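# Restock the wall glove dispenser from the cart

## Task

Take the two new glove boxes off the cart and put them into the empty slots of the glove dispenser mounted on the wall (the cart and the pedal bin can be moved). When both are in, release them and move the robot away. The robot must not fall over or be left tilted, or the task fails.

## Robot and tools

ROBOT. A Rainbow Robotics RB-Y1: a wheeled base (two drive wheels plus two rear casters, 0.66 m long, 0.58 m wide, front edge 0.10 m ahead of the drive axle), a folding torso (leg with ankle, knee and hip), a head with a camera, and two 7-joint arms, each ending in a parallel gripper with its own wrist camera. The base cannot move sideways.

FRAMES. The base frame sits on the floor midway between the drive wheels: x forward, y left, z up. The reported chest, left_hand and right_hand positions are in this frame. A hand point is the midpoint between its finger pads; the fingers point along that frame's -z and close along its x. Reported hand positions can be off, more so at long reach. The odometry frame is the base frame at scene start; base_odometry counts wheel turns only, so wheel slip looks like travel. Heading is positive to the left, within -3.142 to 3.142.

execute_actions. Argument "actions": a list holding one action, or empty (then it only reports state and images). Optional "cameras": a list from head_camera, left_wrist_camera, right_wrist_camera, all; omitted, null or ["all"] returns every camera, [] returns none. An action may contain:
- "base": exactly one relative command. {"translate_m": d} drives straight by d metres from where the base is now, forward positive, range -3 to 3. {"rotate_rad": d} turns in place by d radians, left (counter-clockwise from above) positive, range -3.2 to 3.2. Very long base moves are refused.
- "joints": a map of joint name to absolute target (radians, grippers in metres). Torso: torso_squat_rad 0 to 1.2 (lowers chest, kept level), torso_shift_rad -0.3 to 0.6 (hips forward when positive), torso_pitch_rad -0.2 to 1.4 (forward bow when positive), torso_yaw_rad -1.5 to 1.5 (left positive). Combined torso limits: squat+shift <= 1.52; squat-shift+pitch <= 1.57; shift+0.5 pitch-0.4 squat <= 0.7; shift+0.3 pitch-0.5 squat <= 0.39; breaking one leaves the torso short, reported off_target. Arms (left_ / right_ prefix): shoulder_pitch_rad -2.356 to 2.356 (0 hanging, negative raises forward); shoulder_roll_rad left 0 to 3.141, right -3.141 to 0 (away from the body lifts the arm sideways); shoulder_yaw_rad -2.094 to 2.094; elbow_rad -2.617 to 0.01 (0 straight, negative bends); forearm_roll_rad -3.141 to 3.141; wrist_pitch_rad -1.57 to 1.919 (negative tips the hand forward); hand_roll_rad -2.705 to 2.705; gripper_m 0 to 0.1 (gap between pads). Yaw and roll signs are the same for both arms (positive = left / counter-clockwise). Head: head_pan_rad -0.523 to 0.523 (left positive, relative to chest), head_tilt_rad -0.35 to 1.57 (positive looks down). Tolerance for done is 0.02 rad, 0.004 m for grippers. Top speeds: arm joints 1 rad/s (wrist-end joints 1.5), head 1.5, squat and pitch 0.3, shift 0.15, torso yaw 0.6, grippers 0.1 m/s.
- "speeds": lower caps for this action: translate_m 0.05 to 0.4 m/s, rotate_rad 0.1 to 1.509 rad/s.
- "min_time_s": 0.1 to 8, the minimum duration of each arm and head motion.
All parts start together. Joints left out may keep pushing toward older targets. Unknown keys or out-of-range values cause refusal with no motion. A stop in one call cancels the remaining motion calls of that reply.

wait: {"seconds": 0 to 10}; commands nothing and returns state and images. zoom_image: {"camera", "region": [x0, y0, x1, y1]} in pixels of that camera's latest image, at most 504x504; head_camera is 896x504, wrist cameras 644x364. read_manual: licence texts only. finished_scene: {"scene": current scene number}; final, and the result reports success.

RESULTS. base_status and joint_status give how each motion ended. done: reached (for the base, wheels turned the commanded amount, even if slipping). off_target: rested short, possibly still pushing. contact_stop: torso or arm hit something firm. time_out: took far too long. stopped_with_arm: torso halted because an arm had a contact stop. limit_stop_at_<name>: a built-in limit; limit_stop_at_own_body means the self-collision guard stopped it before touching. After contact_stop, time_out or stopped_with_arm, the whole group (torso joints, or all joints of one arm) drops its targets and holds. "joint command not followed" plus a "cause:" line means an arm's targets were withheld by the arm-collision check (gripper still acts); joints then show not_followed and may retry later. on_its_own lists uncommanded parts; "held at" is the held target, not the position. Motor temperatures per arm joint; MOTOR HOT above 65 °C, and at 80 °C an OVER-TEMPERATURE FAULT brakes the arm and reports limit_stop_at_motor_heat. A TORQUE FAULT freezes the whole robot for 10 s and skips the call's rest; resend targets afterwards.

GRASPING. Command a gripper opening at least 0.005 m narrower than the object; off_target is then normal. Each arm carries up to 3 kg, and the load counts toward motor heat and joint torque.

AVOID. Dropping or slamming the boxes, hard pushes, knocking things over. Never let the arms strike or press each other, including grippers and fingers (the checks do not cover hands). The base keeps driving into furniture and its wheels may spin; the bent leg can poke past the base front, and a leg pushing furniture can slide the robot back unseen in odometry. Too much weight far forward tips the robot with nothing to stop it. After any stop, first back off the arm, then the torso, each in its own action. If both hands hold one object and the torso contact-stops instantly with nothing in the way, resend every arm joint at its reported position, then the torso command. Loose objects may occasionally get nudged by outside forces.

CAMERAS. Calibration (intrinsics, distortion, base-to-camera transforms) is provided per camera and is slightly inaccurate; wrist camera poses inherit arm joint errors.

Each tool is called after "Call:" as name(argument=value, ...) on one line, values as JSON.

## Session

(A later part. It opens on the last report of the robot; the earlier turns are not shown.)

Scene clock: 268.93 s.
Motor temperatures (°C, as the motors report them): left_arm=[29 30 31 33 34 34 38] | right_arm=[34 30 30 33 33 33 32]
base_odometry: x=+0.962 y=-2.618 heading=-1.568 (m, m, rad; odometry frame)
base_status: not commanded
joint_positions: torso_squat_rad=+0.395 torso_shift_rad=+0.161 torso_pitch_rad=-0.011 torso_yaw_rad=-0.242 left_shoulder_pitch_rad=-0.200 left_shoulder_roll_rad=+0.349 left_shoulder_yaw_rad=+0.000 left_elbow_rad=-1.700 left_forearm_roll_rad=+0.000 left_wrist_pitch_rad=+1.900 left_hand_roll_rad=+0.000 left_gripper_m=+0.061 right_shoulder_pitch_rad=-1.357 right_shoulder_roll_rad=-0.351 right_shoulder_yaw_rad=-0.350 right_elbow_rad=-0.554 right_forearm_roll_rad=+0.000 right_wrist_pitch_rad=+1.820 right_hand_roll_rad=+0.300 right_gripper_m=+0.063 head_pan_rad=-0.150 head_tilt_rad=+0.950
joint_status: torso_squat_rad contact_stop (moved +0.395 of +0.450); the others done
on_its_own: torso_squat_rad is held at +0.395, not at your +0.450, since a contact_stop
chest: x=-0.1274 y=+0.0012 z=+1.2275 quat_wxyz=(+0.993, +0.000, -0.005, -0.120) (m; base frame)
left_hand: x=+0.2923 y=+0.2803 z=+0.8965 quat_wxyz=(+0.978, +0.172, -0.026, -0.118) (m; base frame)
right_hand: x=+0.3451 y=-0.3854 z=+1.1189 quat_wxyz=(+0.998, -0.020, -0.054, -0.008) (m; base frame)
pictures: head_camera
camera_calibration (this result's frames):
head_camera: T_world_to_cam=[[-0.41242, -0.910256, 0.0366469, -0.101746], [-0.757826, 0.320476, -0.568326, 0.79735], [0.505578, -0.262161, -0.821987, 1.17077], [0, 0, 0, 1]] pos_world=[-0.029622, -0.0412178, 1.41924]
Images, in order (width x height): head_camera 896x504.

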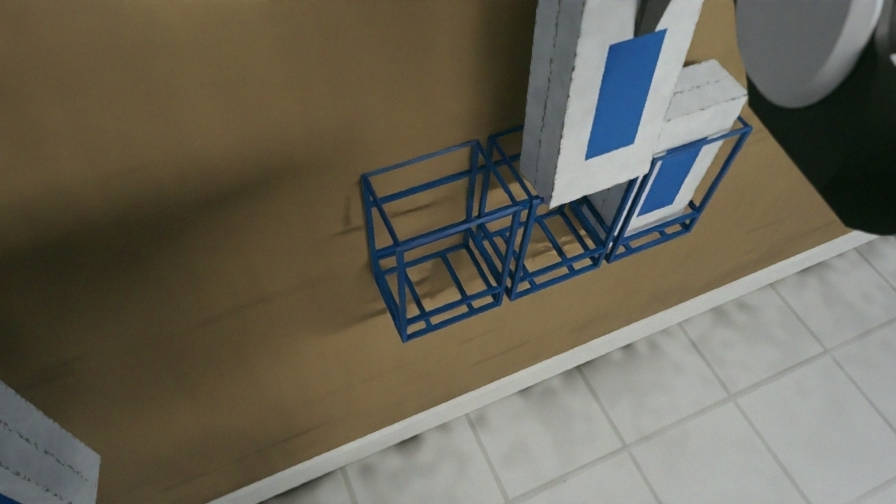

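Call:
execute_actions(actions=[{"joints":{"torso_squat_rad":0.33}}], cameras=[])

Call:
execute_actions(actions=[{"joints":{"right_wrist_pitch_rad":1.77,"torso_yaw_rad":-0.225},"min_time_s":1}], cameras=["head_camera"])

Call:
execute_actions(actions=[{"joints":{"torso_squat_rad":0.5,"torso_shift_rad":0.17}}], cameras=["head_camera"])

Scene clock: 277.27 s.
Motor temperatures (°C, as the motors report them): left_arm=[29 30 31 33 34 34 38] | right_arm=[33 30 30 32 33 33 32]
base_odometry: x=+0.962 y=-2.618 heading=-1.568 (m, m, rad; odometry frame)
base_status: not commanded
joint_positions: torso_squat_rad=+0.330 torso_shift_rad=+0.162 torso_pitch_rad=-0.009 torso_yaw_rad=-0.242 left_shoulder_pitch_rad=-0.200 left_shoulder_roll_rad=+0.349 left_shoulder_yaw_rad=+0.000 left_elbow_rad=-1.700 left_forearm_roll_rad=+0.000 left_wrist_pitch_rad=+1.900 left_hand_roll_rad=+0.000 left_gripper_m=+0.061 right_shoulder_pitch_rad=-1.350 right_shoulder_roll_rad=-0.349 right_shoulder_yaw_rad=-0.350 right_elbow_rad=-0.550 right_forearm_roll_rad=+0.000 right_wrist_pitch_rad=+1.820 right_hand_roll_rad=+0.300 right_gripper_m=+0.062 head_pan_rad=-0.150 head_tilt_rad=+0.950
joint_status: all done
chest: x=-0.1238 y=+0.0008 z=+1.2435 quat_wxyz=(+0.993, +0.000, -0.004, -0.120) (m; base frame)
left_hand: x=+0.2953 y=+0.2802 z=+0.9119 quat_wxyz=(+0.978, +0.173, -0.025, -0.118) (m; base frame)
right_hand: x=+0.3463 y=-0.3852 z=+1.1283 quat_wxyz=(+0.999, -0.017, -0.048, -0.008) (m; base frame)
pictures: none
No camera images: the call's "cameras" was empty. Leave "cameras" out to get every camera's image.

Scene clock: 278.10 s.
Motor temperatures (°C, as the motors report them): left_arm=[29 30 31 33 34 34 38] | right_arm=[33 30 30 32 33 33 32]
base_odometry: x=+0.962 y=-2.618 heading=-1.569 (m, m, rad; odometry frame)
base_status: not commanded
joint_positions: torso_squat_rad=+0.330 torso_shift_rad=+0.161 torso_pitch_rad=-0.010 torso_yaw_rad=-0.227 left_shoulder_pitch_rad=-0.200 left_shoulder_roll_rad=+0.349 left_shoulder_yaw_rad=+0.000 left_elbow_rad=-1.700 left_forearm_roll_rad=+0.000 left_wrist_pitch_rad=+1.900 left_hand_roll_rad=+0.000 left_gripper_m=+0.061 right_shoulder_pitch_rad=-1.345 right_shoulder_roll_rad=-0.352 right_shoulder_yaw_rad=-0.350 right_elbow_rad=-0.546 right_forearm_roll_rad=+0.001 right_wrist_pitch_rad=+1.813 right_hand_roll_rad=+0.300 right_gripper_m=+0.062 head_pan_rad=-0.150 head_tilt_rad=+0.950
joint_status: torso_yaw_rad contact_stop (moved +0.015 of +0.017); right_wrist_pitch_rad contact_stop (moved -0.007 of -0.050)
on_its_own: right_wrist_pitch_rad is held at +1.812, not at your +1.770, since a contact_stop
chest: x=-0.1250 y=+0.0007 z=+1.2435 quat_wxyz=(+0.994, +0.000, -0.005, -0.113) (m; base frame)
left_hand: x=+0.2904 y=+0.2863 z=+0.9127 quat_wxyz=(+0.978, +0.173, -0.024, -0.110) (m; base frame)
right_hand: x=+0.3504 y=-0.3811 z=+1.1262 quat_wxyz=(+0.999, -0.018, -0.048, -0.003) (m; base frame)
pictures: head_camera
camera_calibration (this result's frames):
head_camera: T_world_to_cam=[[-0.398803, -0.916331, 0.0359595, -0.0992622], [-0.762678, 0.309647, -0.567839, 0.807238], [0.509194, -0.253881, -0.822354, 1.18352], [0, 0, 0, 1]] pos_world=[-0.026564, -0.0404424, 1.43522]
Images, in order (width x height): head_camera 896x504.

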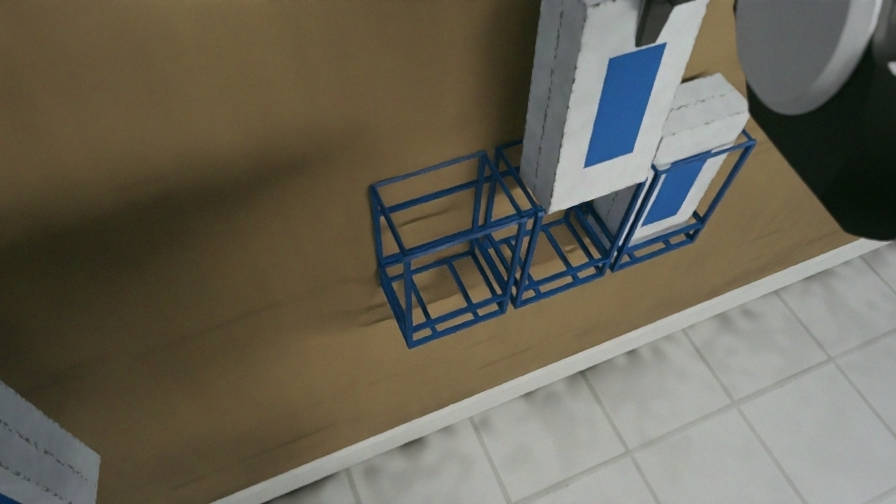

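not run: a stop came earlier in this reply.

Call:
execute_actions(actions=[{"base":{"translate_m":-0.03},"speeds":{"translate_m":0.05}}], cameras=[])

Call:
execute_actions(actions=[{"joints":{"right_wrist_pitch_rad":1.72,"torso_squat_rad":0.3},"min_time_s":1.5}], cameras=["head_camera","right_wrist_camera"])

Scene clock: 286.30 s.
Motor temperatures (°C, as the motors report them): left_arm=[29 30 31 33 34 34 38] | right_arm=[33 30 30 33 33 33 32]
base_odometry: x=+0.962 y=-2.588 heading=-1.568 (m, m, rad; odometry frame)
base_status: done
joint_positions: torso_squat_rad=+0.330 torso_shift_rad=+0.161 torso_pitch_rad=-0.010 torso_yaw_rad=-0.226 left_shoulder_pitch_rad=-0.200 left_shoulder_roll_rad=+0.349 left_shoulder_yaw_rad=+0.000 left_elbow_rad=-1.700 left_forearm_roll_rad=+0.000 left_wrist_pitch_rad=+1.900 left_hand_roll_rad=+0.000 left_gripper_m=+0.061 right_shoulder_pitch_rad=-1.347 right_shoulder_roll_rad=-0.351 right_shoulder_yaw_rad=-0.350 right_elbow_rad=-0.548 right_forearm_roll_rad=+0.001 right_wrist_pitch_rad=+1.811 right_hand_roll_rad=+0.300 right_gripper_m=+0.061 head_pan_rad=-0.150 head_tilt_rad=+0.950
joint_status: not commanded
on_its_own: right_wrist_pitch_rad is held at +1.812, not at your +1.770, since a contact_stop
chest: x=-0.1246 y=+0.0008 z=+1.2435 quat_wxyz=(+0.994, +0.000, -0.005, -0.113) (m; base frame)
left_hand: x=+0.2906 y=+0.2864 z=+0.9124 quat_wxyz=(+0.978, +0.173, -0.024, -0.110) (m; base frame)
right_hand: x=+0.3523 y=-0.3805 z=+1.1281 quat_wxyz=(+0.999, -0.019, -0.051, -0.002) (m; base frame)
pictures: none
No camera images: the call's "cameras" was empty. Leave "cameras" out to get every camera's image.

Scene clock: 288.10 s.
Motor temperatures (°C, as the motors report them): left_arm=[29 30 31 33 34 34 38] | right_arm=[33 30 30 33 33 33 32]
base_odometry: x=+0.962 y=-2.588 heading=-1.568 (m, m, rad; odometry frame)
base_status: not commanded
joint_positions: torso_squat_rad=+0.300 torso_shift_rad=+0.162 torso_pitch_rad=-0.009 torso_yaw_rad=-0.226 left_shoulder_pitch_rad=-0.200 left_shoulder_roll_rad=+0.349 left_shoulder_yaw_rad=+0.000 left_elbow_rad=-1.700 left_forearm_roll_rad=+0.000 left_wrist_pitch_rad=+1.900 left_hand_roll_rad=+0.000 left_gripper_m=+0.061 right_shoulder_pitch_rad=-1.345 right_shoulder_roll_rad=-0.351 right_shoulder_yaw_rad=-0.350 right_elbow_rad=-0.547 right_forearm_roll_rad=+0.001 right_wrist_pitch_rad=+1.720 right_hand_roll_rad=+0.300 right_gripper_m=+0.061 head_pan_rad=-0.150 head_tilt_rad=+0.950
joint_status: all done
chest: x=-0.1232 y=+0.0007 z=+1.2499 quat_wxyz=(+0.994, +0.000, -0.005, -0.113) (m; base frame)
left_hand: x=+0.2918 y=+0.2864 z=+0.9186 quat_wxyz=(+0.978, +0.173, -0.024, -0.110) (m; base frame)
right_hand: x=+0.3727 y=-0.3867 z=+1.1356 quat_wxyz=(+0.995, -0.032, -0.092, -0.002) (m; base frame)
pictures: head_camera, right_wrist_camera
camera_calibration (this result's frames):
head_camera: T_world_to_cam=[[-0.398438, -0.916468, 0.0365095, -0.0993425], [-0.763439, 0.309321, -0.566994, 0.811104], [0.508339, -0.253785, -0.822913, 1.18847], [0, 0, 0, 1]] pos_world=[-0.0244977, -0.0403204, 1.44152]
right_wrist_camera: T_world_to_cam=[[-0.977255, -0.00532554, -0.212003, 0.604902], [-0.131748, 0.798614, 0.587246, -0.280338], [0.166181, 0.60182, -0.781151, 1.14781], [0, 0, 0, 1]] pos_world=[0.363465, -0.463671, 1.18948]
Images, in order (width x height): head_camera 896x504, right_wrist_camera 644x364.

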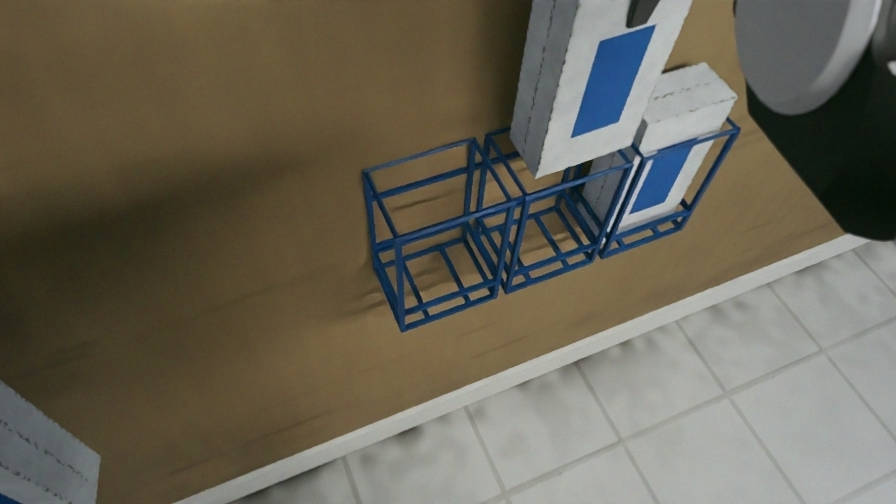

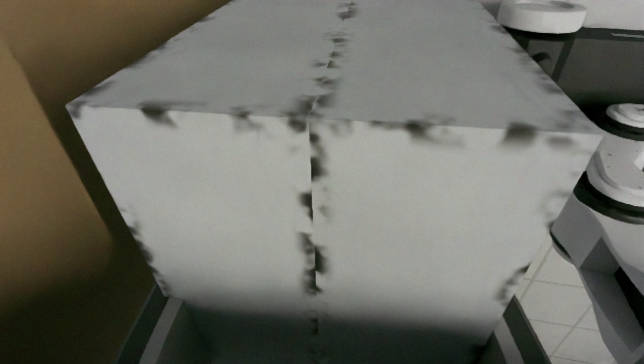

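Call:
execute_actions(actions=[{"joints":{"torso_yaw_rad":-0.2}}], cameras=[])

Call:
execute_actions(actions=[{"joints":{"torso_squat_rad":0.55,"torso_shift_rad":0.17}}], cameras=["head_camera"])

Scene clock: 293.17 s.
Motor temperatures (°C, as the motors report them): left_arm=[29 30 31 33 34 34 38] | right_arm=[33 30 30 33 33 33 32]
base_odometry: x=+0.962 y=-2.588 heading=-1.568 (m, m, rad; odometry frame)
base_status: not commanded
joint_positions: torso_squat_rad=+0.300 torso_shift_rad=+0.162 torso_pitch_rad=-0.009 torso_yaw_rad=-0.200 left_shoulder_pitch_rad=-0.200 left_shoulder_roll_rad=+0.349 left_shoulder_yaw_rad=+0.000 left_elbow_rad=-1.700 left_forearm_roll_rad=+0.000 left_wrist_pitch_rad=+1.900 left_hand_roll_rad=+0.000 left_gripper_m=+0.061 right_shoulder_pitch_rad=-1.345 right_shoulder_roll_rad=-0.351 right_shoulder_yaw_rad=-0.350 right_elbow_rad=-0.547 right_forearm_roll_rad=+0.001 right_wrist_pitch_rad=+1.720 right_hand_roll_rad=+0.300 right_gripper_m=+0.061 head_pan_rad=-0.150 head_tilt_rad=+0.950
joint_status: all done
chest: x=-0.1233 y=+0.0007 z=+1.2499 quat_wxyz=(+0.995, +0.000, -0.005, -0.100) (m; base frame)
left_hand: x=+0.2841 y=+0.2971 z=+0.9186 quat_wxyz=(+0.980, +0.173, -0.022, -0.097) (m; base frame)
right_hand: x=+0.3824 y=-0.3737 z=+1.1354 quat_wxyz=(+0.995, -0.031, -0.092, +0.011) (m; base frame)
pictures: none
No camera images: the call's "cameras" was empty. Leave "cameras" out to get every camera's image.

Scene clock: 294.83 s.
Motor temperatures (°C, as the motors report them): left_arm=[29 30 31 33 34 34 38] | right_arm=[33 30 30 33 33 33 32]
base_odometry: x=+0.962 y=-2.588 heading=-1.568 (m, m, rad; odometry frame)
base_status: not commanded
joint_positions: torso_squat_rad=+0.550 torso_shift_rad=+0.170 torso_pitch_rad=-0.009 torso_yaw_rad=-0.200 left_shoulder_pitch_rad=-0.200 left_shoulder_roll_rad=+0.349 left_shoulder_yaw_rad=+0.000 left_elbow_rad=-1.700 left_forearm_roll_rad=+0.000 left_wrist_pitch_rad=+1.900 left_hand_roll_rad=+0.000 left_gripper_m=+0.061 right_shoulder_pitch_rad=-1.345 right_shoulder_roll_rad=-0.351 right_shoulder_yaw_rad=-0.350 right_elbow_rad=-0.547 right_forearm_roll_rad=+0.001 right_wrist_pitch_rad=+1.720 right_hand_roll_rad=+0.300 right_gripper_m=+0.061 head_pan_rad=-0.150 head_tilt_rad=+0.950
joint_status: all done
chest: x=-0.1299 y=+0.0006 z=+1.1781 quat_wxyz=(+0.995, +0.000, -0.005, -0.100) (m; base frame)
left_hand: x=+0.2775 y=+0.2971 z=+0.8469 quat_wxyz=(+0.980, +0.173, -0.022, -0.097) (m; base frame)
right_hand: x=+0.3759 y=-0.3737 z=+1.0637 quat_wxyz=(+0.995, -0.031, -0.092, +0.011) (m; base frame)
pictures: head_camera
camera_calibration (this result's frames):
head_camera: T_world_to_cam=[[-0.374294, -0.926591, 0.0365087, -0.0963647], [-0.771103, 0.289134, -0.567275, 0.764641], [0.515076, -0.24048, -0.822719, 1.13336], [0, 0, 0, 1]] pos_world=[-0.0302202, -0.0378232, 1.36972]
Images, in order (width x height): head_camera 896x504.

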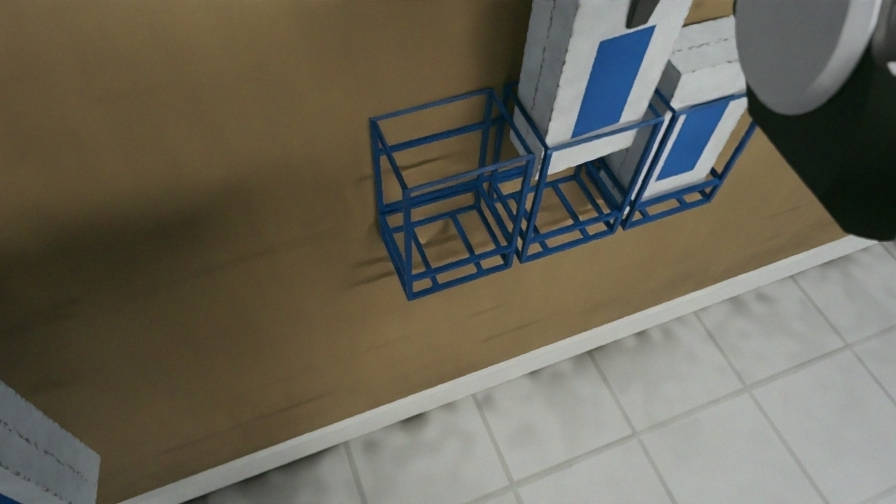

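Call:
execute_actions(actions=[{"joints":{"torso_squat_rad":0.8,"torso_shift_rad":0.19}}], cameras=["head_camera"])

Call:
execute_actions(actions=[{"joints":{"right_gripper_m":0.09}}], cameras=["head_camera","right_wrist_camera"])

Scene clock: 301.40 s.
Motor temperatures (°C, as the motors report them): left_arm=[29 30 31 33 34 34 38] | right_arm=[33 30 30 33 33 33 32]
base_odometry: x=+0.962 y=-2.588 heading=-1.568 (m, m, rad; odometry frame)
base_status: not commanded
joint_positions: torso_squat_rad=+0.800 torso_shift_rad=+0.190 torso_pitch_rad=-0.010 torso_yaw_rad=-0.200 left_shoulder_pitch_rad=-0.200 left_shoulder_roll_rad=+0.349 left_shoulder_yaw_rad=+0.000 left_elbow_rad=-1.700 left_forearm_roll_rad=+0.000 left_wrist_pitch_rad=+1.900 left_hand_roll_rad=+0.000 left_gripper_m=+0.061 right_shoulder_pitch_rad=-1.345 right_shoulder_roll_rad=-0.351 right_shoulder_yaw_rad=-0.350 right_elbow_rad=-0.547 right_forearm_roll_rad=+0.001 right_wrist_pitch_rad=+1.720 right_hand_roll_rad=+0.300 right_gripper_m=+0.061 head_pan_rad=-0.150 head_tilt_rad=+0.950
joint_status: all done
chest: x=-0.1388 y=+0.0005 z=+1.0688 quat_wxyz=(+0.995, +0.000, -0.005, -0.100) (m; base frame)
left_hand: x=+0.2687 y=+0.2969 z=+0.7377 quat_wxyz=(+0.980, +0.173, -0.022, -0.097) (m; base frame)
right_hand: x=+0.3671 y=-0.3742 z=+0.9549 quat_wxyz=(+0.995, -0.031, -0.093, +0.010) (m; base frame)
pictures: head_camera
camera_calibration (this result's frames):
head_camera: T_world_to_cam=[[-0.374298, -0.926593, 0.036421, -0.0957441], [-0.771046, 0.289164, -0.567338, 0.695909], [0.51516, -0.240435, -0.822679, 1.04802], [0, 0, 0, 1]] pos_world=[-0.0391543, -0.0379677, 1.26048]
Images, in order (width x height): head_camera 896x504.

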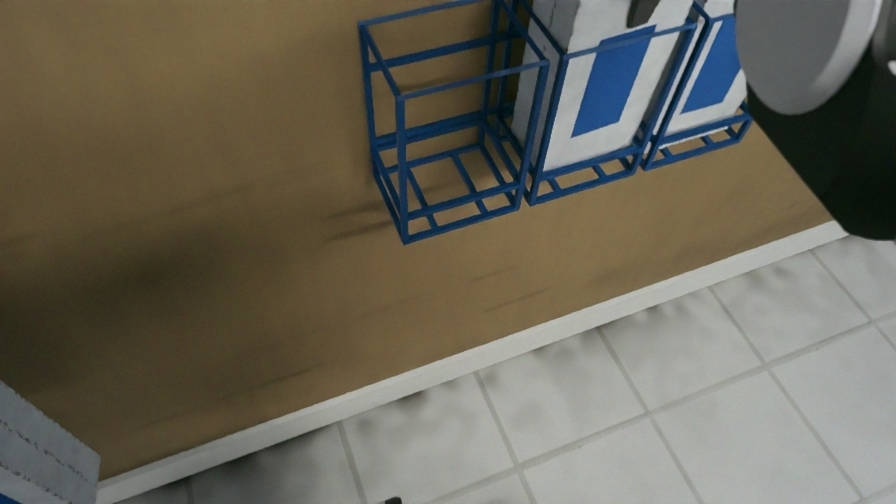

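Scene clock: 302.30 s.
Motor temperatures (°C, as the motors report them): left_arm=[29 30 31 33 34 34 38] | right_arm=[33 30 30 33 33 33 32]
base_odometry: x=+0.962 y=-2.588 heading=-1.568 (m, m, rad; odometry frame)
base_status: not commanded
joint_positions: torso_squat_rad=+0.800 torso_shift_rad=+0.190 torso_pitch_rad=-0.010 torso_yaw_rad=-0.200 left_shoulder_pitch_rad=-0.200 left_shoulder_roll_rad=+0.349 left_shoulder_yaw_rad=+0.000 left_elbow_rad=-1.700 left_forearm_roll_rad=+0.000 left_wrist_pitch_rad=+1.900 left_hand_roll_rad=+0.000 left_gripper_m=+0.061 right_shoulder_pitch_rad=-1.345 right_shoulder_roll_rad=-0.351 right_shoulder_yaw_rad=-0.350 right_elbow_rad=-0.547 right_forearm_roll_rad=+0.001 right_wrist_pitch_rad=+1.720 right_hand_roll_rad=+0.300 right_gripper_m=+0.090 head_pan_rad=-0.150 head_tilt_rad=+0.950
joint_status: all done
chest: x=-0.1388 y=+0.0005 z=+1.0688 quat_wxyz=(+0.995, +0.000, -0.005, -0.100) (m; base frame)
left_hand: x=+0.2687 y=+0.2969 z=+0.7377 quat_wxyz=(+0.980, +0.173, -0.022, -0.097) (m; base frame)
right_hand: x=+0.3671 y=-0.3740 z=+0.9549 quat_wxyz=(+0.995, -0.031, -0.093, +0.011) (m; base frame)
pictures: head_camera, right_wrist_camera
camera_calibration (this result's frames):
head_camera: T_world_to_cam=[[-0.374297, -0.926593, 0.0364219, -0.0957442], [-0.771046, 0.289163, -0.567338, 0.695909], [0.51516, -0.240436, -0.822679, 1.04802], [0, 0, 0, 1]] pos_world=[-0.0391538, -0.0379669, 1.26048]
right_wrist_camera: T_world_to_cam=[[-0.976611, -0.0307038, -0.212812, 0.552277], [-0.152871, 0.795161, 0.586814, -0.178158], [0.151202, 0.605621, -0.781256, 1.00696], [0, 0, 0, 1]] pos_world=[0.35987, -0.451217, 1.00877]
Images, in order (width x height): head_camera 896x504, right_wrist_camera 644x364.

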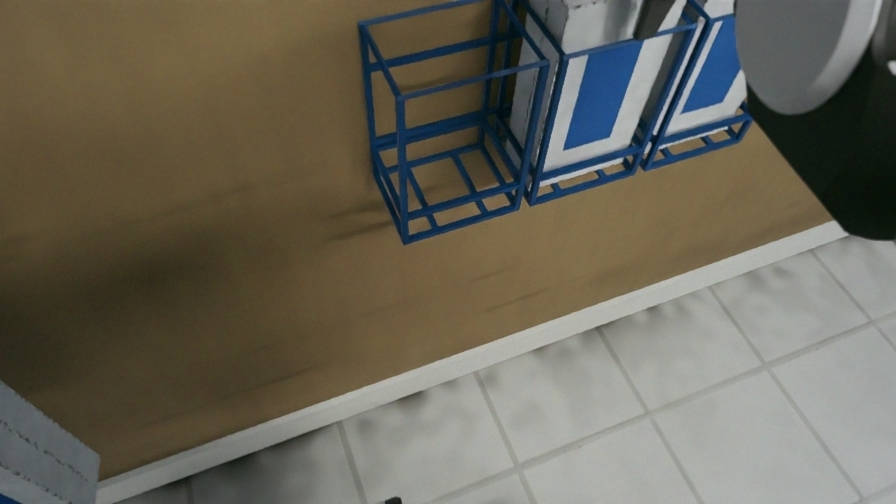

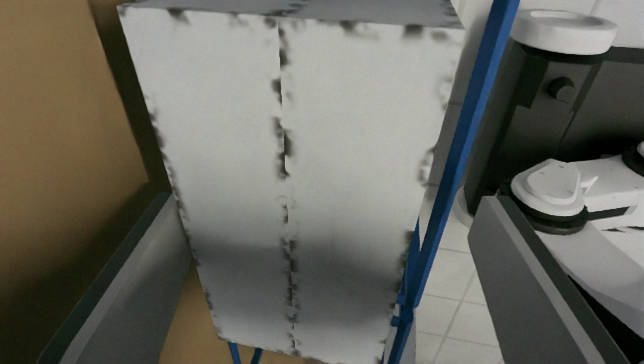

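Call:
execute_actions(actions=[{"joints":{"torso_squat_rad":0.3,"torso_shift_rad":0.15}}], cameras=[])

Call:
execute_actions(actions=[{"base":{"translate_m":-0.35},"joints":{"torso_squat_rad":0,"torso_yaw_rad":0,"right_shoulder_pitch_rad":-0.2,"right_elbow_rad":-1.2,"right_wrist_pitch_rad":1.0,"right_shoulder_yaw_rad":0,"right_shoulder_roll_rad":-0.15,"head_pan_rad":0,"head_tilt_rad":0.7}}], cameras=["head_camera"])

Call:
execute_actions(actions=[{"base":{"rotate_rad":1.4}}], cameras=[])

Call:
execute_actions(actions=[{"base":{"translate_m":-0.55},"joints":{"left_shoulder_pitch_rad":-1.35,"left_elbow_rad":-0.55}}], cameras=[])

Call:
execute_actions(actions=[{"base":{"rotate_rad":-1.402},"joints":{"head_pan_rad":0.15,"head_tilt_rad":0.75}}], cameras=["head_camera","left_wrist_camera"])

Scene clock: 320.70 s.
Motor temperatures (°C, as the motors report them): left_arm=[29 30 31 33 34 34 38] | right_arm=[33 30 30 33 33 33 32]
base_odometry: x=+0.962 y=-2.588 heading=-1.568 (m, m, rad; odometry frame)
base_status: not commanded
joint_positions: torso_squat_rad=+0.300 torso_shift_rad=+0.150 torso_pitch_rad=-0.009 torso_yaw_rad=-0.200 left_shoulder_pitch_rad=-0.200 left_shoulder_roll_rad=+0.349 left_shoulder_yaw_rad=+0.000 left_elbow_rad=-1.700 left_forearm_roll_rad=+0.000 left_wrist_pitch_rad=+1.900 left_hand_roll_rad=+0.000 left_gripper_m=+0.061 right_shoulder_pitch_rad=-1.345 right_shoulder_roll_rad=-0.351 right_shoulder_yaw_rad=-0.350 right_elbow_rad=-0.547 right_forearm_roll_rad=+0.001 right_wrist_pitch_rad=+1.720 right_hand_roll_rad=+0.300 right_gripper_m=+0.090 head_pan_rad=-0.150 head_tilt_rad=+0.950
joint_status: all done
chest: x=-0.1309 y=+0.0006 z=+1.2511 quat_wxyz=(+0.995, +0.000, -0.005, -0.100) (m; base frame)
left_hand: x=+0.2765 y=+0.2971 z=+0.9199 quat_wxyz=(+0.980, +0.173, -0.022, -0.097) (m; base frame)
right_hand: x=+0.3751 y=-0.3738 z=+1.1371 quat_wxyz=(+0.995, -0.031, -0.093, +0.011) (m; base frame)
pictures: none
No camera images: the call's "cameras" was empty. Leave "cameras" out to get every camera's image.

Scene clock: 323.13 s.
Motor temperatures (°C, as the motors report them): left_arm=[29 30 31 33 34 34 38] | right_arm=[33 30 30 33 33 33 32]
base_odometry: x=+0.961 y=-2.238 heading=-1.569 (m, m, rad; odometry frame)
base_status: done
joint_positions: torso_squat_rad=+0.000 torso_shift_rad=+0.150 torso_pitch_rad=-0.010 torso_yaw_rad=+0.000 left_shoulder_pitch_rad=-0.200 left_shoulder_roll_rad=+0.349 left_shoulder_yaw_rad=+0.000 left_elbow_rad=-1.700 left_forearm_roll_rad=+0.000 left_wrist_pitch_rad=+1.900 left_hand_roll_rad=+0.000 left_gripper_m=+0.061 right_shoulder_pitch_rad=-0.200 right_shoulder_roll_rad=-0.150 right_shoulder_yaw_rad=+0.000 right_elbow_rad=-1.200 right_forearm_roll_rad=+0.001 right_wrist_pitch_rad=+1.000 right_hand_roll_rad=+0.300 right_gripper_m=+0.090 head_pan_rad=+0.000 head_tilt_rad=+0.700
joint_status: all done
chest: x=-0.1264 y=+0.0008 z=+1.2821 quat_wxyz=(+1.000, +0.000, -0.005, +0.000) (m; base frame)
left_hand: x=+0.2142 y=+0.3716 z=+0.9502 quat_wxyz=(+0.985, +0.173, -0.004, +0.001) (m; base frame)
right_hand: x=+0.2975 y=-0.2880 z=+0.8178 quat_wxyz=(+0.961, -0.101, -0.186, +0.180) (m; base frame)
pictures: head_camera
camera_calibration (this result's frames):
head_camera: T_world_to_cam=[[-0.0426229, -0.998634, 0.030235, -0.0498688], [-0.65714, 0.00522676, -0.75375, 1.11413], [0.752562, -0.0519956, -0.656465, 0.996588], [0, 0, 0, 1]] pos_world=[-0.0199788, -0.0038057, 1.49551]
Images, in order (width x height): head_camera 896x504.

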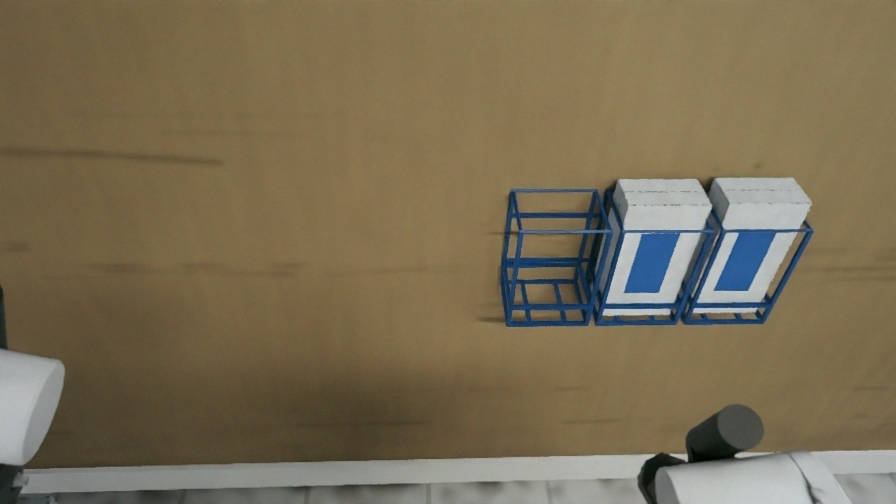

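Scene clock: 326.80 s.
Motor temperatures (°C, as the motors report them): left_arm=[29 30 31 33 34 34 38] | right_arm=[33 30 30 33 33 33 32]
base_odometry: x=+0.961 y=-2.238 heading=-0.169 (m, m, rad; odometry frame)
base_status: done
joint_positions: torso_squat_rad=+0.000 torso_shift_rad=+0.150 torso_pitch_rad=-0.010 torso_yaw_rad=+0.000 left_shoulder_pitch_rad=-0.200 left_shoulder_roll_rad=+0.349 left_shoulder_yaw_rad=+0.000 left_elbow_rad=-1.700 left_forearm_roll_rad=+0.000 left_wrist_pitch_rad=+1.900 left_hand_roll_rad=+0.000 left_gripper_m=+0.061 right_shoulder_pitch_rad=-0.200 right_shoulder_roll_rad=-0.150 right_shoulder_yaw_rad=+0.000 right_elbow_rad=-1.200 right_forearm_roll_rad=+0.001 right_wrist_pitch_rad=+1.000 right_hand_roll_rad=+0.300 right_gripper_m=+0.090 head_pan_rad=+0.000 head_tilt_rad=+0.700
joint_status: not commanded
chest: x=-0.1264 y=+0.0008 z=+1.2821 quat_wxyz=(+1.000, +0.000, -0.005, +0.000) (m; base frame)
left_hand: x=+0.2142 y=+0.3716 z=+0.9502 quat_wxyz=(+0.985, +0.173, -0.004, +0.001) (m; base frame)
right_hand: x=+0.2975 y=-0.2880 z=+0.8178 quat_wxyz=(+0.961, -0.101, -0.186, +0.180) (m; base frame)
pictures: none
No camera images: the call's "cameras" was empty. Leave "cameras" out to get every camera's image.

Scene clock: 329.77 s.
Motor temperatures (°C, as the motors report them): left_arm=[29 30 31 33 34 34 38] | right_arm=[32 30 30 33 33 33 32]
base_odometry: x=+0.419 y=-2.146 heading=-0.168 (m, m, rad; odometry frame)
base_status: done
joint_positions: torso_squat_rad=+0.000 torso_shift_rad=+0.150 torso_pitch_rad=-0.010 torso_yaw_rad=+0.000 left_shoulder_pitch_rad=-1.350 left_shoulder_roll_rad=+0.349 left_shoulder_yaw_rad=+0.000 left_elbow_rad=-0.550 left_forearm_roll_rad=+0.000 left_wrist_pitch_rad=+1.900 left_hand_roll_rad=+0.000 left_gripper_m=+0.061 right_shoulder_pitch_rad=-0.200 right_shoulder_roll_rad=-0.150 right_shoulder_yaw_rad=+0.000 right_elbow_rad=-1.200 right_forearm_roll_rad=+0.001 right_wrist_pitch_rad=+1.000 right_hand_roll_rad=+0.300 right_gripper_m=+0.090 head_pan_rad=+0.000 head_tilt_rad=+0.700
joint_status: all done
chest: x=-0.1264 y=+0.0008 z=+1.2821 quat_wxyz=(+1.000, +0.000, -0.005, +0.000) (m; base frame)
left_hand: x=+0.4030 y=+0.2916 z=+1.1719 quat_wxyz=(+0.985, +0.173, -0.004, +0.001) (m; base frame)
right_hand: x=+0.2976 y=-0.2880 z=+0.8178 quat_wxyz=(+0.961, -0.101, -0.186, +0.180) (m; base frame)
pictures: none
No camera images: the call's "cameras" was empty. Leave "cameras" out to get every camera's image.

Scene clock: 333.43 s.
Motor temperatures (°C, as the motors report them): left_arm=[30 30 31 33 34 34 38] | right_arm=[32 30 30 33 33 33 32]
base_odometry: x=+0.419 y=-2.145 heading=-1.570 (m, m, rad; odometry frame)
base_status: done
joint_positions: torso_squat_rad=+0.000 torso_shift_rad=+0.150 torso_pitch_rad=-0.010 torso_yaw_rad=+0.000 left_shoulder_pitch_rad=-1.350 left_shoulder_roll_rad=+0.349 left_shoulder_yaw_rad=+0.000 left_elbow_rad=-0.550 left_forearm_roll_rad=+0.000 left_wrist_pitch_rad=+1.900 left_hand_roll_rad=+0.000 left_gripper_m=+0.061 right_shoulder_pitch_rad=-0.200 right_shoulder_roll_rad=-0.150 right_shoulder_yaw_rad=+0.000 right_elbow_rad=-1.200 right_forearm_roll_rad=+0.001 right_wrist_pitch_rad=+1.000 right_hand_roll_rad=+0.300 right_gripper_m=+0.090 head_pan_rad=+0.150 head_tilt_rad=+0.750
joint_status: all done
chest: x=-0.1264 y=+0.0007 z=+1.2821 quat_wxyz=(+1.000, +0.000, -0.005, +0.000) (m; base frame)
left_hand: x=+0.4030 y=+0.2916 z=+1.1719 quat_wxyz=(+0.985, +0.173, -0.004, +0.001) (m; base frame)
right_hand: x=+0.2976 y=-0.2880 z=+0.8178 quat_wxyz=(+0.961, -0.101, -0.186, +0.180) (m; base frame)
pictures: head_camera, left_wrist_camera
camera_calibration (this result's frames):
head_camera: T_world_to_cam=[[0.108651, -0.993508, 0.0337224, -0.0389825], [-0.68689, -0.0995546, -0.719911, 1.0609], [0.718594, 0.0550554, -0.693247, 1.0474], [0, 0, 0, 1]] pos_world=[-0.0196975, 0.00922327, 1.49118]
left_wrist_camera: T_world_to_cam=[[0.99981, -0.0114999, 0.0157437, -0.417878], [-0.016504, -0.929114, 0.369425, -0.130323], [0.0103793, -0.369615, -0.929127, 1.28253], [0, 0, 0, 1]] pos_world=[0.402336, 0.348153, 1.24636]
Images, in order (width x height): head_camera 896x504, left_wrist_camera 644x364.

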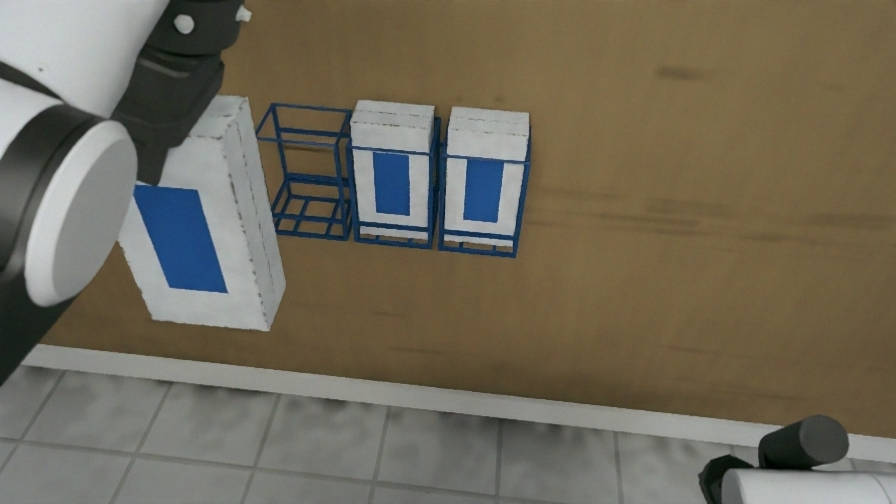

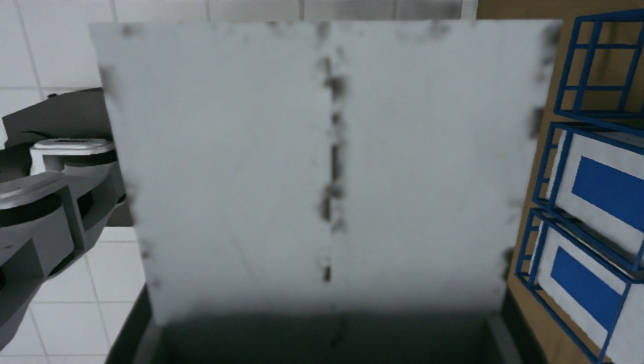

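Call:
execute_actions(actions=[{"base":{"translate_m":0.36},"joints":{"torso_yaw_rad":0.045,"left_hand_roll_rad":-0.045,"left_wrist_pitch_rad":1.74,"head_tilt_rad":0.95,"head_pan_rad":0.2}}], cameras=["head_camera"])

Scene clock: 351.57 s.
Motor temperatures (°C, as the motors report them): left_arm=[31 30 31 33 34 34 38] | right_arm=[31 30 30 33 33 33 32]
base_odometry: x=+0.419 y=-2.505 heading=-1.570 (m, m, rad; odometry frame)
base_status: done
joint_positions: torso_squat_rad=+0.000 torso_shift_rad=+0.150 torso_pitch_rad=-0.009 torso_yaw_rad=+0.045 left_shoulder_pitch_rad=-1.350 left_shoulder_roll_rad=+0.349 left_shoulder_yaw_rad=+0.000 left_elbow_rad=-0.550 left_forearm_roll_rad=+0.000 left_wrist_pitch_rad=+1.740 left_hand_roll_rad=-0.045 left_gripper_m=+0.061 right_shoulder_pitch_rad=-0.200 right_shoulder_roll_rad=-0.150 right_shoulder_yaw_rad=+0.000 right_elbow_rad=-1.200 right_forearm_roll_rad=+0.001 right_wrist_pitch_rad=+1.000 right_hand_roll_rad=+0.300 right_gripper_m=+0.090 head_pan_rad=+0.200 head_tilt_rad=+0.950
joint_status: all done
chest: x=-0.1262 y=+0.0008 z=+1.2820 quat_wxyz=(+1.000, +0.000, -0.005, +0.022) (m; base frame)
left_hand: x=+0.4262 y=+0.3158 z=+1.1747 quat_wxyz=(+0.981, +0.176, -0.075, -0.013) (m; base frame)
right_hand: x=+0.3102 y=-0.2688 z=+0.8178 quat_wxyz=(+0.956, -0.097, -0.188, +0.201) (m; base frame)
pictures: head_camera
camera_calibration (this result's frames):
head_camera: T_world_to_cam=[[0.209377, -0.976928, 0.0421041, -0.0397432], [-0.7999, -0.195884, -0.567265, 0.823068], [0.562425, 0.0850934, -0.822458, 1.22209], [0, 0, 0, 1]] pos_world=[-0.0206398, 0.0184082, 1.47369]
Images, in order (width x height): head_camera 896x504.

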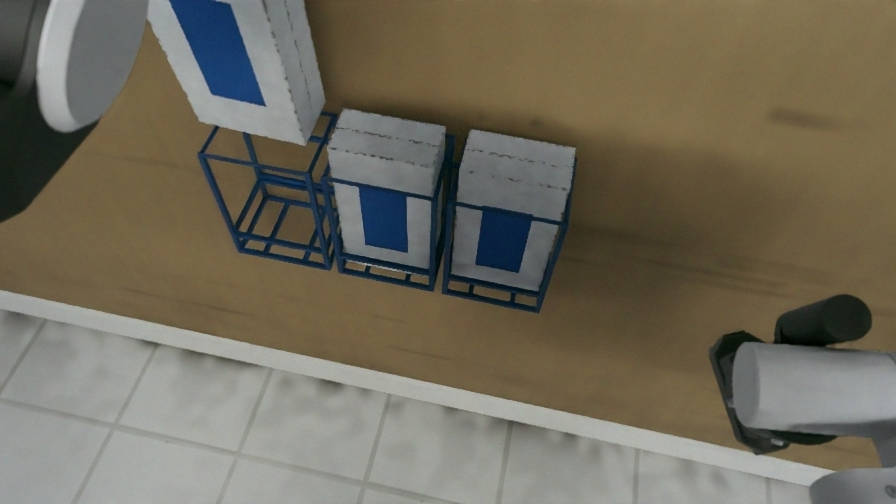

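Call:
execute_actions(actions=[{"base":{"translate_m":0.022},"speeds":{"translate_m":0.05},"joints":{"torso_yaw_rad":0.057}}], cameras=[])

Call:
execute_actions(actions=[{"joints":{"torso_squat_rad":0.55,"torso_shift_rad":0.175}}], cameras=["head_camera"])

Scene clock: 361.23 s.
Motor temperatures (°C, as the motors report them): left_arm=[31 30 31 33 34 34 38] | right_arm=[31 30 30 32 33 33 32]
base_odometry: x=+0.419 y=-2.528 heading=-1.571 (m, m, rad; odometry frame)
base_status: done
joint_positions: torso_squat_rad=+0.000 torso_shift_rad=+0.150 torso_pitch_rad=-0.009 torso_yaw_rad=+0.057 left_shoulder_pitch_rad=-1.350 left_shoulder_roll_rad=+0.349 left_shoulder_yaw_rad=+0.000 left_elbow_rad=-0.550 left_forearm_roll_rad=+0.000 left_wrist_pitch_rad=+1.740 left_hand_roll_rad=-0.045 left_gripper_m=+0.061 right_shoulder_pitch_rad=-0.200 right_shoulder_roll_rad=-0.150 right_shoulder_yaw_rad=+0.000 right_elbow_rad=-1.200 right_forearm_roll_rad=+0.001 right_wrist_pitch_rad=+1.000 right_hand_roll_rad=+0.300 right_gripper_m=+0.090 head_pan_rad=+0.200 head_tilt_rad=+0.950
joint_status: all done
chest: x=-0.1263 y=+0.0008 z=+1.2820 quat_wxyz=(+1.000, +0.000, -0.005, +0.028) (m; base frame)
left_hand: x=+0.4223 y=+0.3224 z=+1.1748 quat_wxyz=(+0.981, +0.177, -0.074, -0.007) (m; base frame)
right_hand: x=+0.3134 y=-0.2636 z=+0.8179 quat_wxyz=(+0.955, -0.096, -0.189, +0.207) (m; base frame)
pictures: none
No camera images: the call's "cameras" was empty. Leave "cameras" out to get every camera's image.

Scene clock: 363.97 s.
Motor temperatures (°C, as the motors report them): left_arm=[31 30 31 33 34 34 38] | right_arm=[31 30 30 32 33 33 32]
base_odometry: x=+0.419 y=-2.528 heading=-1.571 (m, m, rad; odometry frame)
base_status: not commanded
joint_positions: torso_squat_rad=+0.550 torso_shift_rad=+0.175 torso_pitch_rad=-0.010 torso_yaw_rad=+0.057 left_shoulder_pitch_rad=-1.350 left_shoulder_roll_rad=+0.349 left_shoulder_yaw_rad=+0.000 left_elbow_rad=-0.550 left_forearm_roll_rad=+0.000 left_wrist_pitch_rad=+1.740 left_hand_roll_rad=-0.045 left_gripper_m=+0.061 right_shoulder_pitch_rad=-0.200 right_shoulder_roll_rad=-0.150 right_shoulder_yaw_rad=+0.000 right_elbow_rad=-1.200 right_forearm_roll_rad=+0.001 right_wrist_pitch_rad=+1.000 right_hand_roll_rad=+0.300 right_gripper_m=+0.090 head_pan_rad=+0.200 head_tilt_rad=+0.950
joint_status: all done
chest: x=-0.1271 y=+0.0007 z=+1.1776 quat_wxyz=(+1.000, +0.000, -0.005, +0.028) (m; base frame)
left_hand: x=+0.4215 y=+0.3223 z=+1.0704 quat_wxyz=(+0.981, +0.177, -0.074, -0.007) (m; base frame)
right_hand: x=+0.3127 y=-0.2637 z=+0.7135 quat_wxyz=(+0.955, -0.096, -0.189, +0.207) (m; base frame)
pictures: head_camera
camera_calibration (this result's frames):
head_camera: T_world_to_cam=[[0.221059, -0.974344, 0.042264, -0.0339886], [-0.797292, -0.205507, -0.567531, 0.763712], [0.561656, 0.0917614, -0.822266, 1.13637], [0, 0, 0, 1]] pos_world=[-0.0218331, 0.0195573, 1.36926]
Images, in order (width x height): head_camera 896x504.

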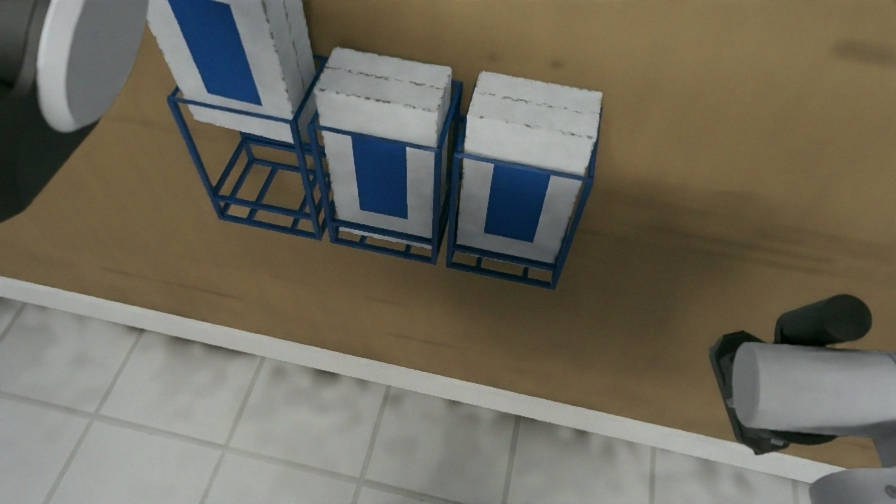

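Inside. Lower further and release.

Call:
execute_actions(actions=[{"joints":{"torso_squat_rad":0.8,"torso_shift_rad":0.195}}], cameras=["head_camera"])

Call:
execute_actions(actions=[{"joints":{"left_gripper_m":0.09}}], cameras=[])

Call:
execute_actions(actions=[{"joints":{"torso_squat_rad":0.45,"torso_shift_rad":0.15}}], cameras=["head_camera","left_wrist_camera"])

Scene clock: 371.37 s.
Motor temperatures (°C, as the motors report them): left_arm=[31 30 31 33 34 34 38] | right_arm=[31 30 30 32 33 33 32]
base_odometry: x=+0.419 y=-2.528 heading=-1.571 (m, m, rad; odometry frame)
base_status: not commanded
joint_positions: torso_squat_rad=+0.800 torso_shift_rad=+0.195 torso_pitch_rad=-0.010 torso_yaw_rad=+0.057 left_shoulder_pitch_rad=-1.354 left_shoulder_roll_rad=+0.350 left_shoulder_yaw_rad=+0.000 left_elbow_rad=-0.553 left_forearm_roll_rad=-0.001 left_wrist_pitch_rad=+1.738 left_hand_roll_rad=-0.045 left_gripper_m=+0.061 right_shoulder_pitch_rad=-0.200 right_shoulder_roll_rad=-0.150 right_shoulder_yaw_rad=+0.000 right_elbow_rad=-1.200 right_forearm_roll_rad=+0.001 right_wrist_pitch_rad=+1.000 right_hand_roll_rad=+0.300 right_gripper_m=+0.090 head_pan_rad=+0.200 head_tilt_rad=+0.950
joint_status: all done
chest: x=-0.1364 y=+0.0005 z=+1.0684 quat_wxyz=(+1.000, +0.000, -0.005, +0.028) (m; base frame)
left_hand: x=+0.4142 y=+0.3220 z=+0.9648 quat_wxyz=(+0.981, +0.177, -0.079, -0.007) (m; base frame)
right_hand: x=+0.3033 y=-0.2639 z=+0.6043 quat_wxyz=(+0.955, -0.096, -0.189, +0.207) (m; base frame)
pictures: head_camera
camera_calibration (this result's frames):
head_camera: T_world_to_cam=[[0.220951, -0.974373, 0.0421729, -0.0273591], [-0.797306, -0.205364, -0.567564, 0.694313], [0.56168, 0.091779, -0.822248, 1.05182], [0, 0, 0, 1]] pos_world=[-0.0311628, 0.0193938, 1.26008]
Images, in order (width x height): head_camera 896x504.

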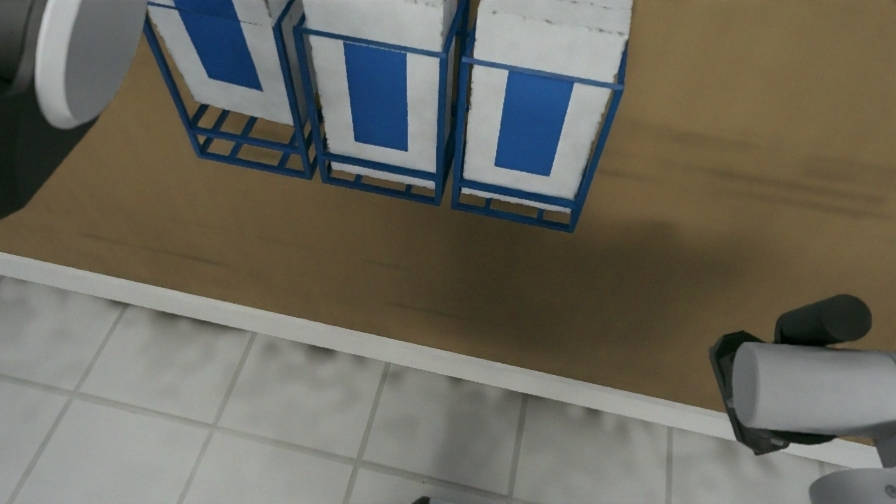

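Scene clock: 372.27 s.
Motor temperatures (°C, as the motors report them): left_arm=[31 30 31 33 34 34 38] | right_arm=[31 30 30 32 33 33 32]
base_odometry: x=+0.419 y=-2.528 heading=-1.571 (m, m, rad; odometry frame)
base_status: not commanded
joint_positions: torso_squat_rad=+0.800 torso_shift_rad=+0.195 torso_pitch_rad=-0.010 torso_yaw_rad=+0.057 left_shoulder_pitch_rad=-1.351 left_shoulder_roll_rad=+0.350 left_shoulder_yaw_rad=+0.000 left_elbow_rad=-0.550 left_forearm_roll_rad=+0.000 left_wrist_pitch_rad=+1.740 left_hand_roll_rad=-0.045 left_gripper_m=+0.090 right_shoulder_pitch_rad=-0.200 right_shoulder_roll_rad=-0.150 right_shoulder_yaw_rad=+0.000 right_elbow_rad=-1.200 right_forearm_roll_rad=+0.001 right_wrist_pitch_rad=+1.000 right_hand_roll_rad=+0.300 right_gripper_m=+0.090 head_pan_rad=+0.200 head_tilt_rad=+0.950
joint_status: all done
chest: x=-0.1364 y=+0.0005 z=+1.0684 quat_wxyz=(+1.000, +0.000, -0.005, +0.028) (m; base frame)
left_hand: x=+0.4126 y=+0.3222 z=+0.9622 quat_wxyz=(+0.981, +0.177, -0.075, -0.007) (m; base frame)
right_hand: x=+0.3033 y=-0.2638 z=+0.6043 quat_wxyz=(+0.955, -0.096, -0.189, +0.207) (m; base frame)
pictures: none
No camera images: the call's "cameras" was empty. Leave "cameras" out to get every camera's image.

Scene clock: 374.27 s.
Motor temperatures (°C, as the motors report them): left_arm=[31 30 31 33 34 34 38] | right_arm=[30 30 30 32 33 33 32]
base_odometry: x=+0.419 y=-2.528 heading=-1.571 (m, m, rad; odometry frame)
base_status: not commanded
joint_positions: torso_squat_rad=+0.450 torso_shift_rad=+0.150 torso_pitch_rad=-0.010 torso_yaw_rad=+0.057 left_shoulder_pitch_rad=-1.351 left_shoulder_roll_rad=+0.349 left_shoulder_yaw_rad=+0.000 left_elbow_rad=-0.550 left_forearm_roll_rad=+0.000 left_wrist_pitch_rad=+1.740 left_hand_roll_rad=-0.045 left_gripper_m=+0.090 right_shoulder_pitch_rad=-0.200 right_shoulder_roll_rad=-0.150 right_shoulder_yaw_rad=+0.000 right_elbow_rad=-1.200 right_forearm_roll_rad=+0.001 right_wrist_pitch_rad=+1.000 right_hand_roll_rad=+0.300 right_gripper_m=+0.090 head_pan_rad=+0.200 head_tilt_rad=+0.950
joint_status: all done
chest: x=-0.1368 y=+0.0007 z=+1.2131 quat_wxyz=(+1.000, +0.000, -0.005, +0.028) (m; base frame)
left_hand: x=+0.4121 y=+0.3223 z=+1.1067 quat_wxyz=(+0.981, +0.177, -0.075, -0.007) (m; base frame)
right_hand: x=+0.3029 y=-0.2637 z=+0.7490 quat_wxyz=(+0.955, -0.096, -0.189, +0.207) (m; base frame)
pictures: head_camera, left_wrist_camera
camera_calibration (this result's frames):
head_camera: T_world_to_cam=[[0.220988, -0.974366, 0.0421383, -0.0332059], [-0.797379, -0.205388, -0.567452, 0.776059], [0.561561, 0.0917998, -0.822327, 1.17111], [0, 0, 0, 1]] pos_world=[-0.0314956, 0.0195309, 1.40481]
left_wrist_camera: T_world_to_cam=[[0.987153, -0.0518827, 0.151117, -0.557247], [-0.102997, -0.929702, 0.353619, -0.0242166], [0.122147, -0.364641, -0.923102, 1.17886], [0, 0, 0, 1]] pos_world=[0.403599, 0.378435, 1.18098]
Images, in order (width x height): head_camera 896x504, left_wrist_camera 644x364.

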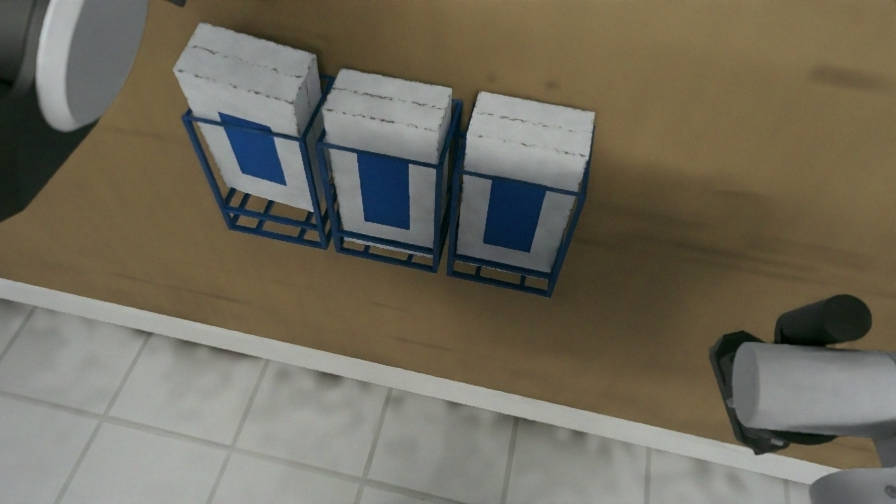

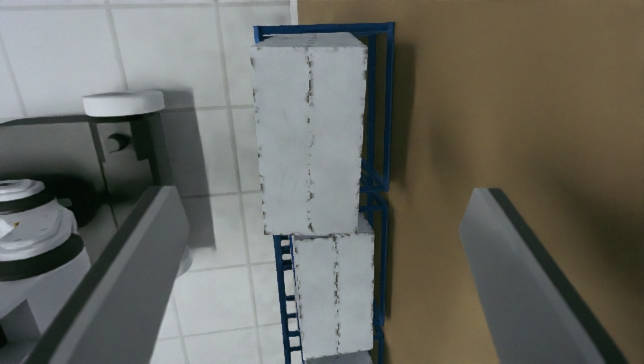

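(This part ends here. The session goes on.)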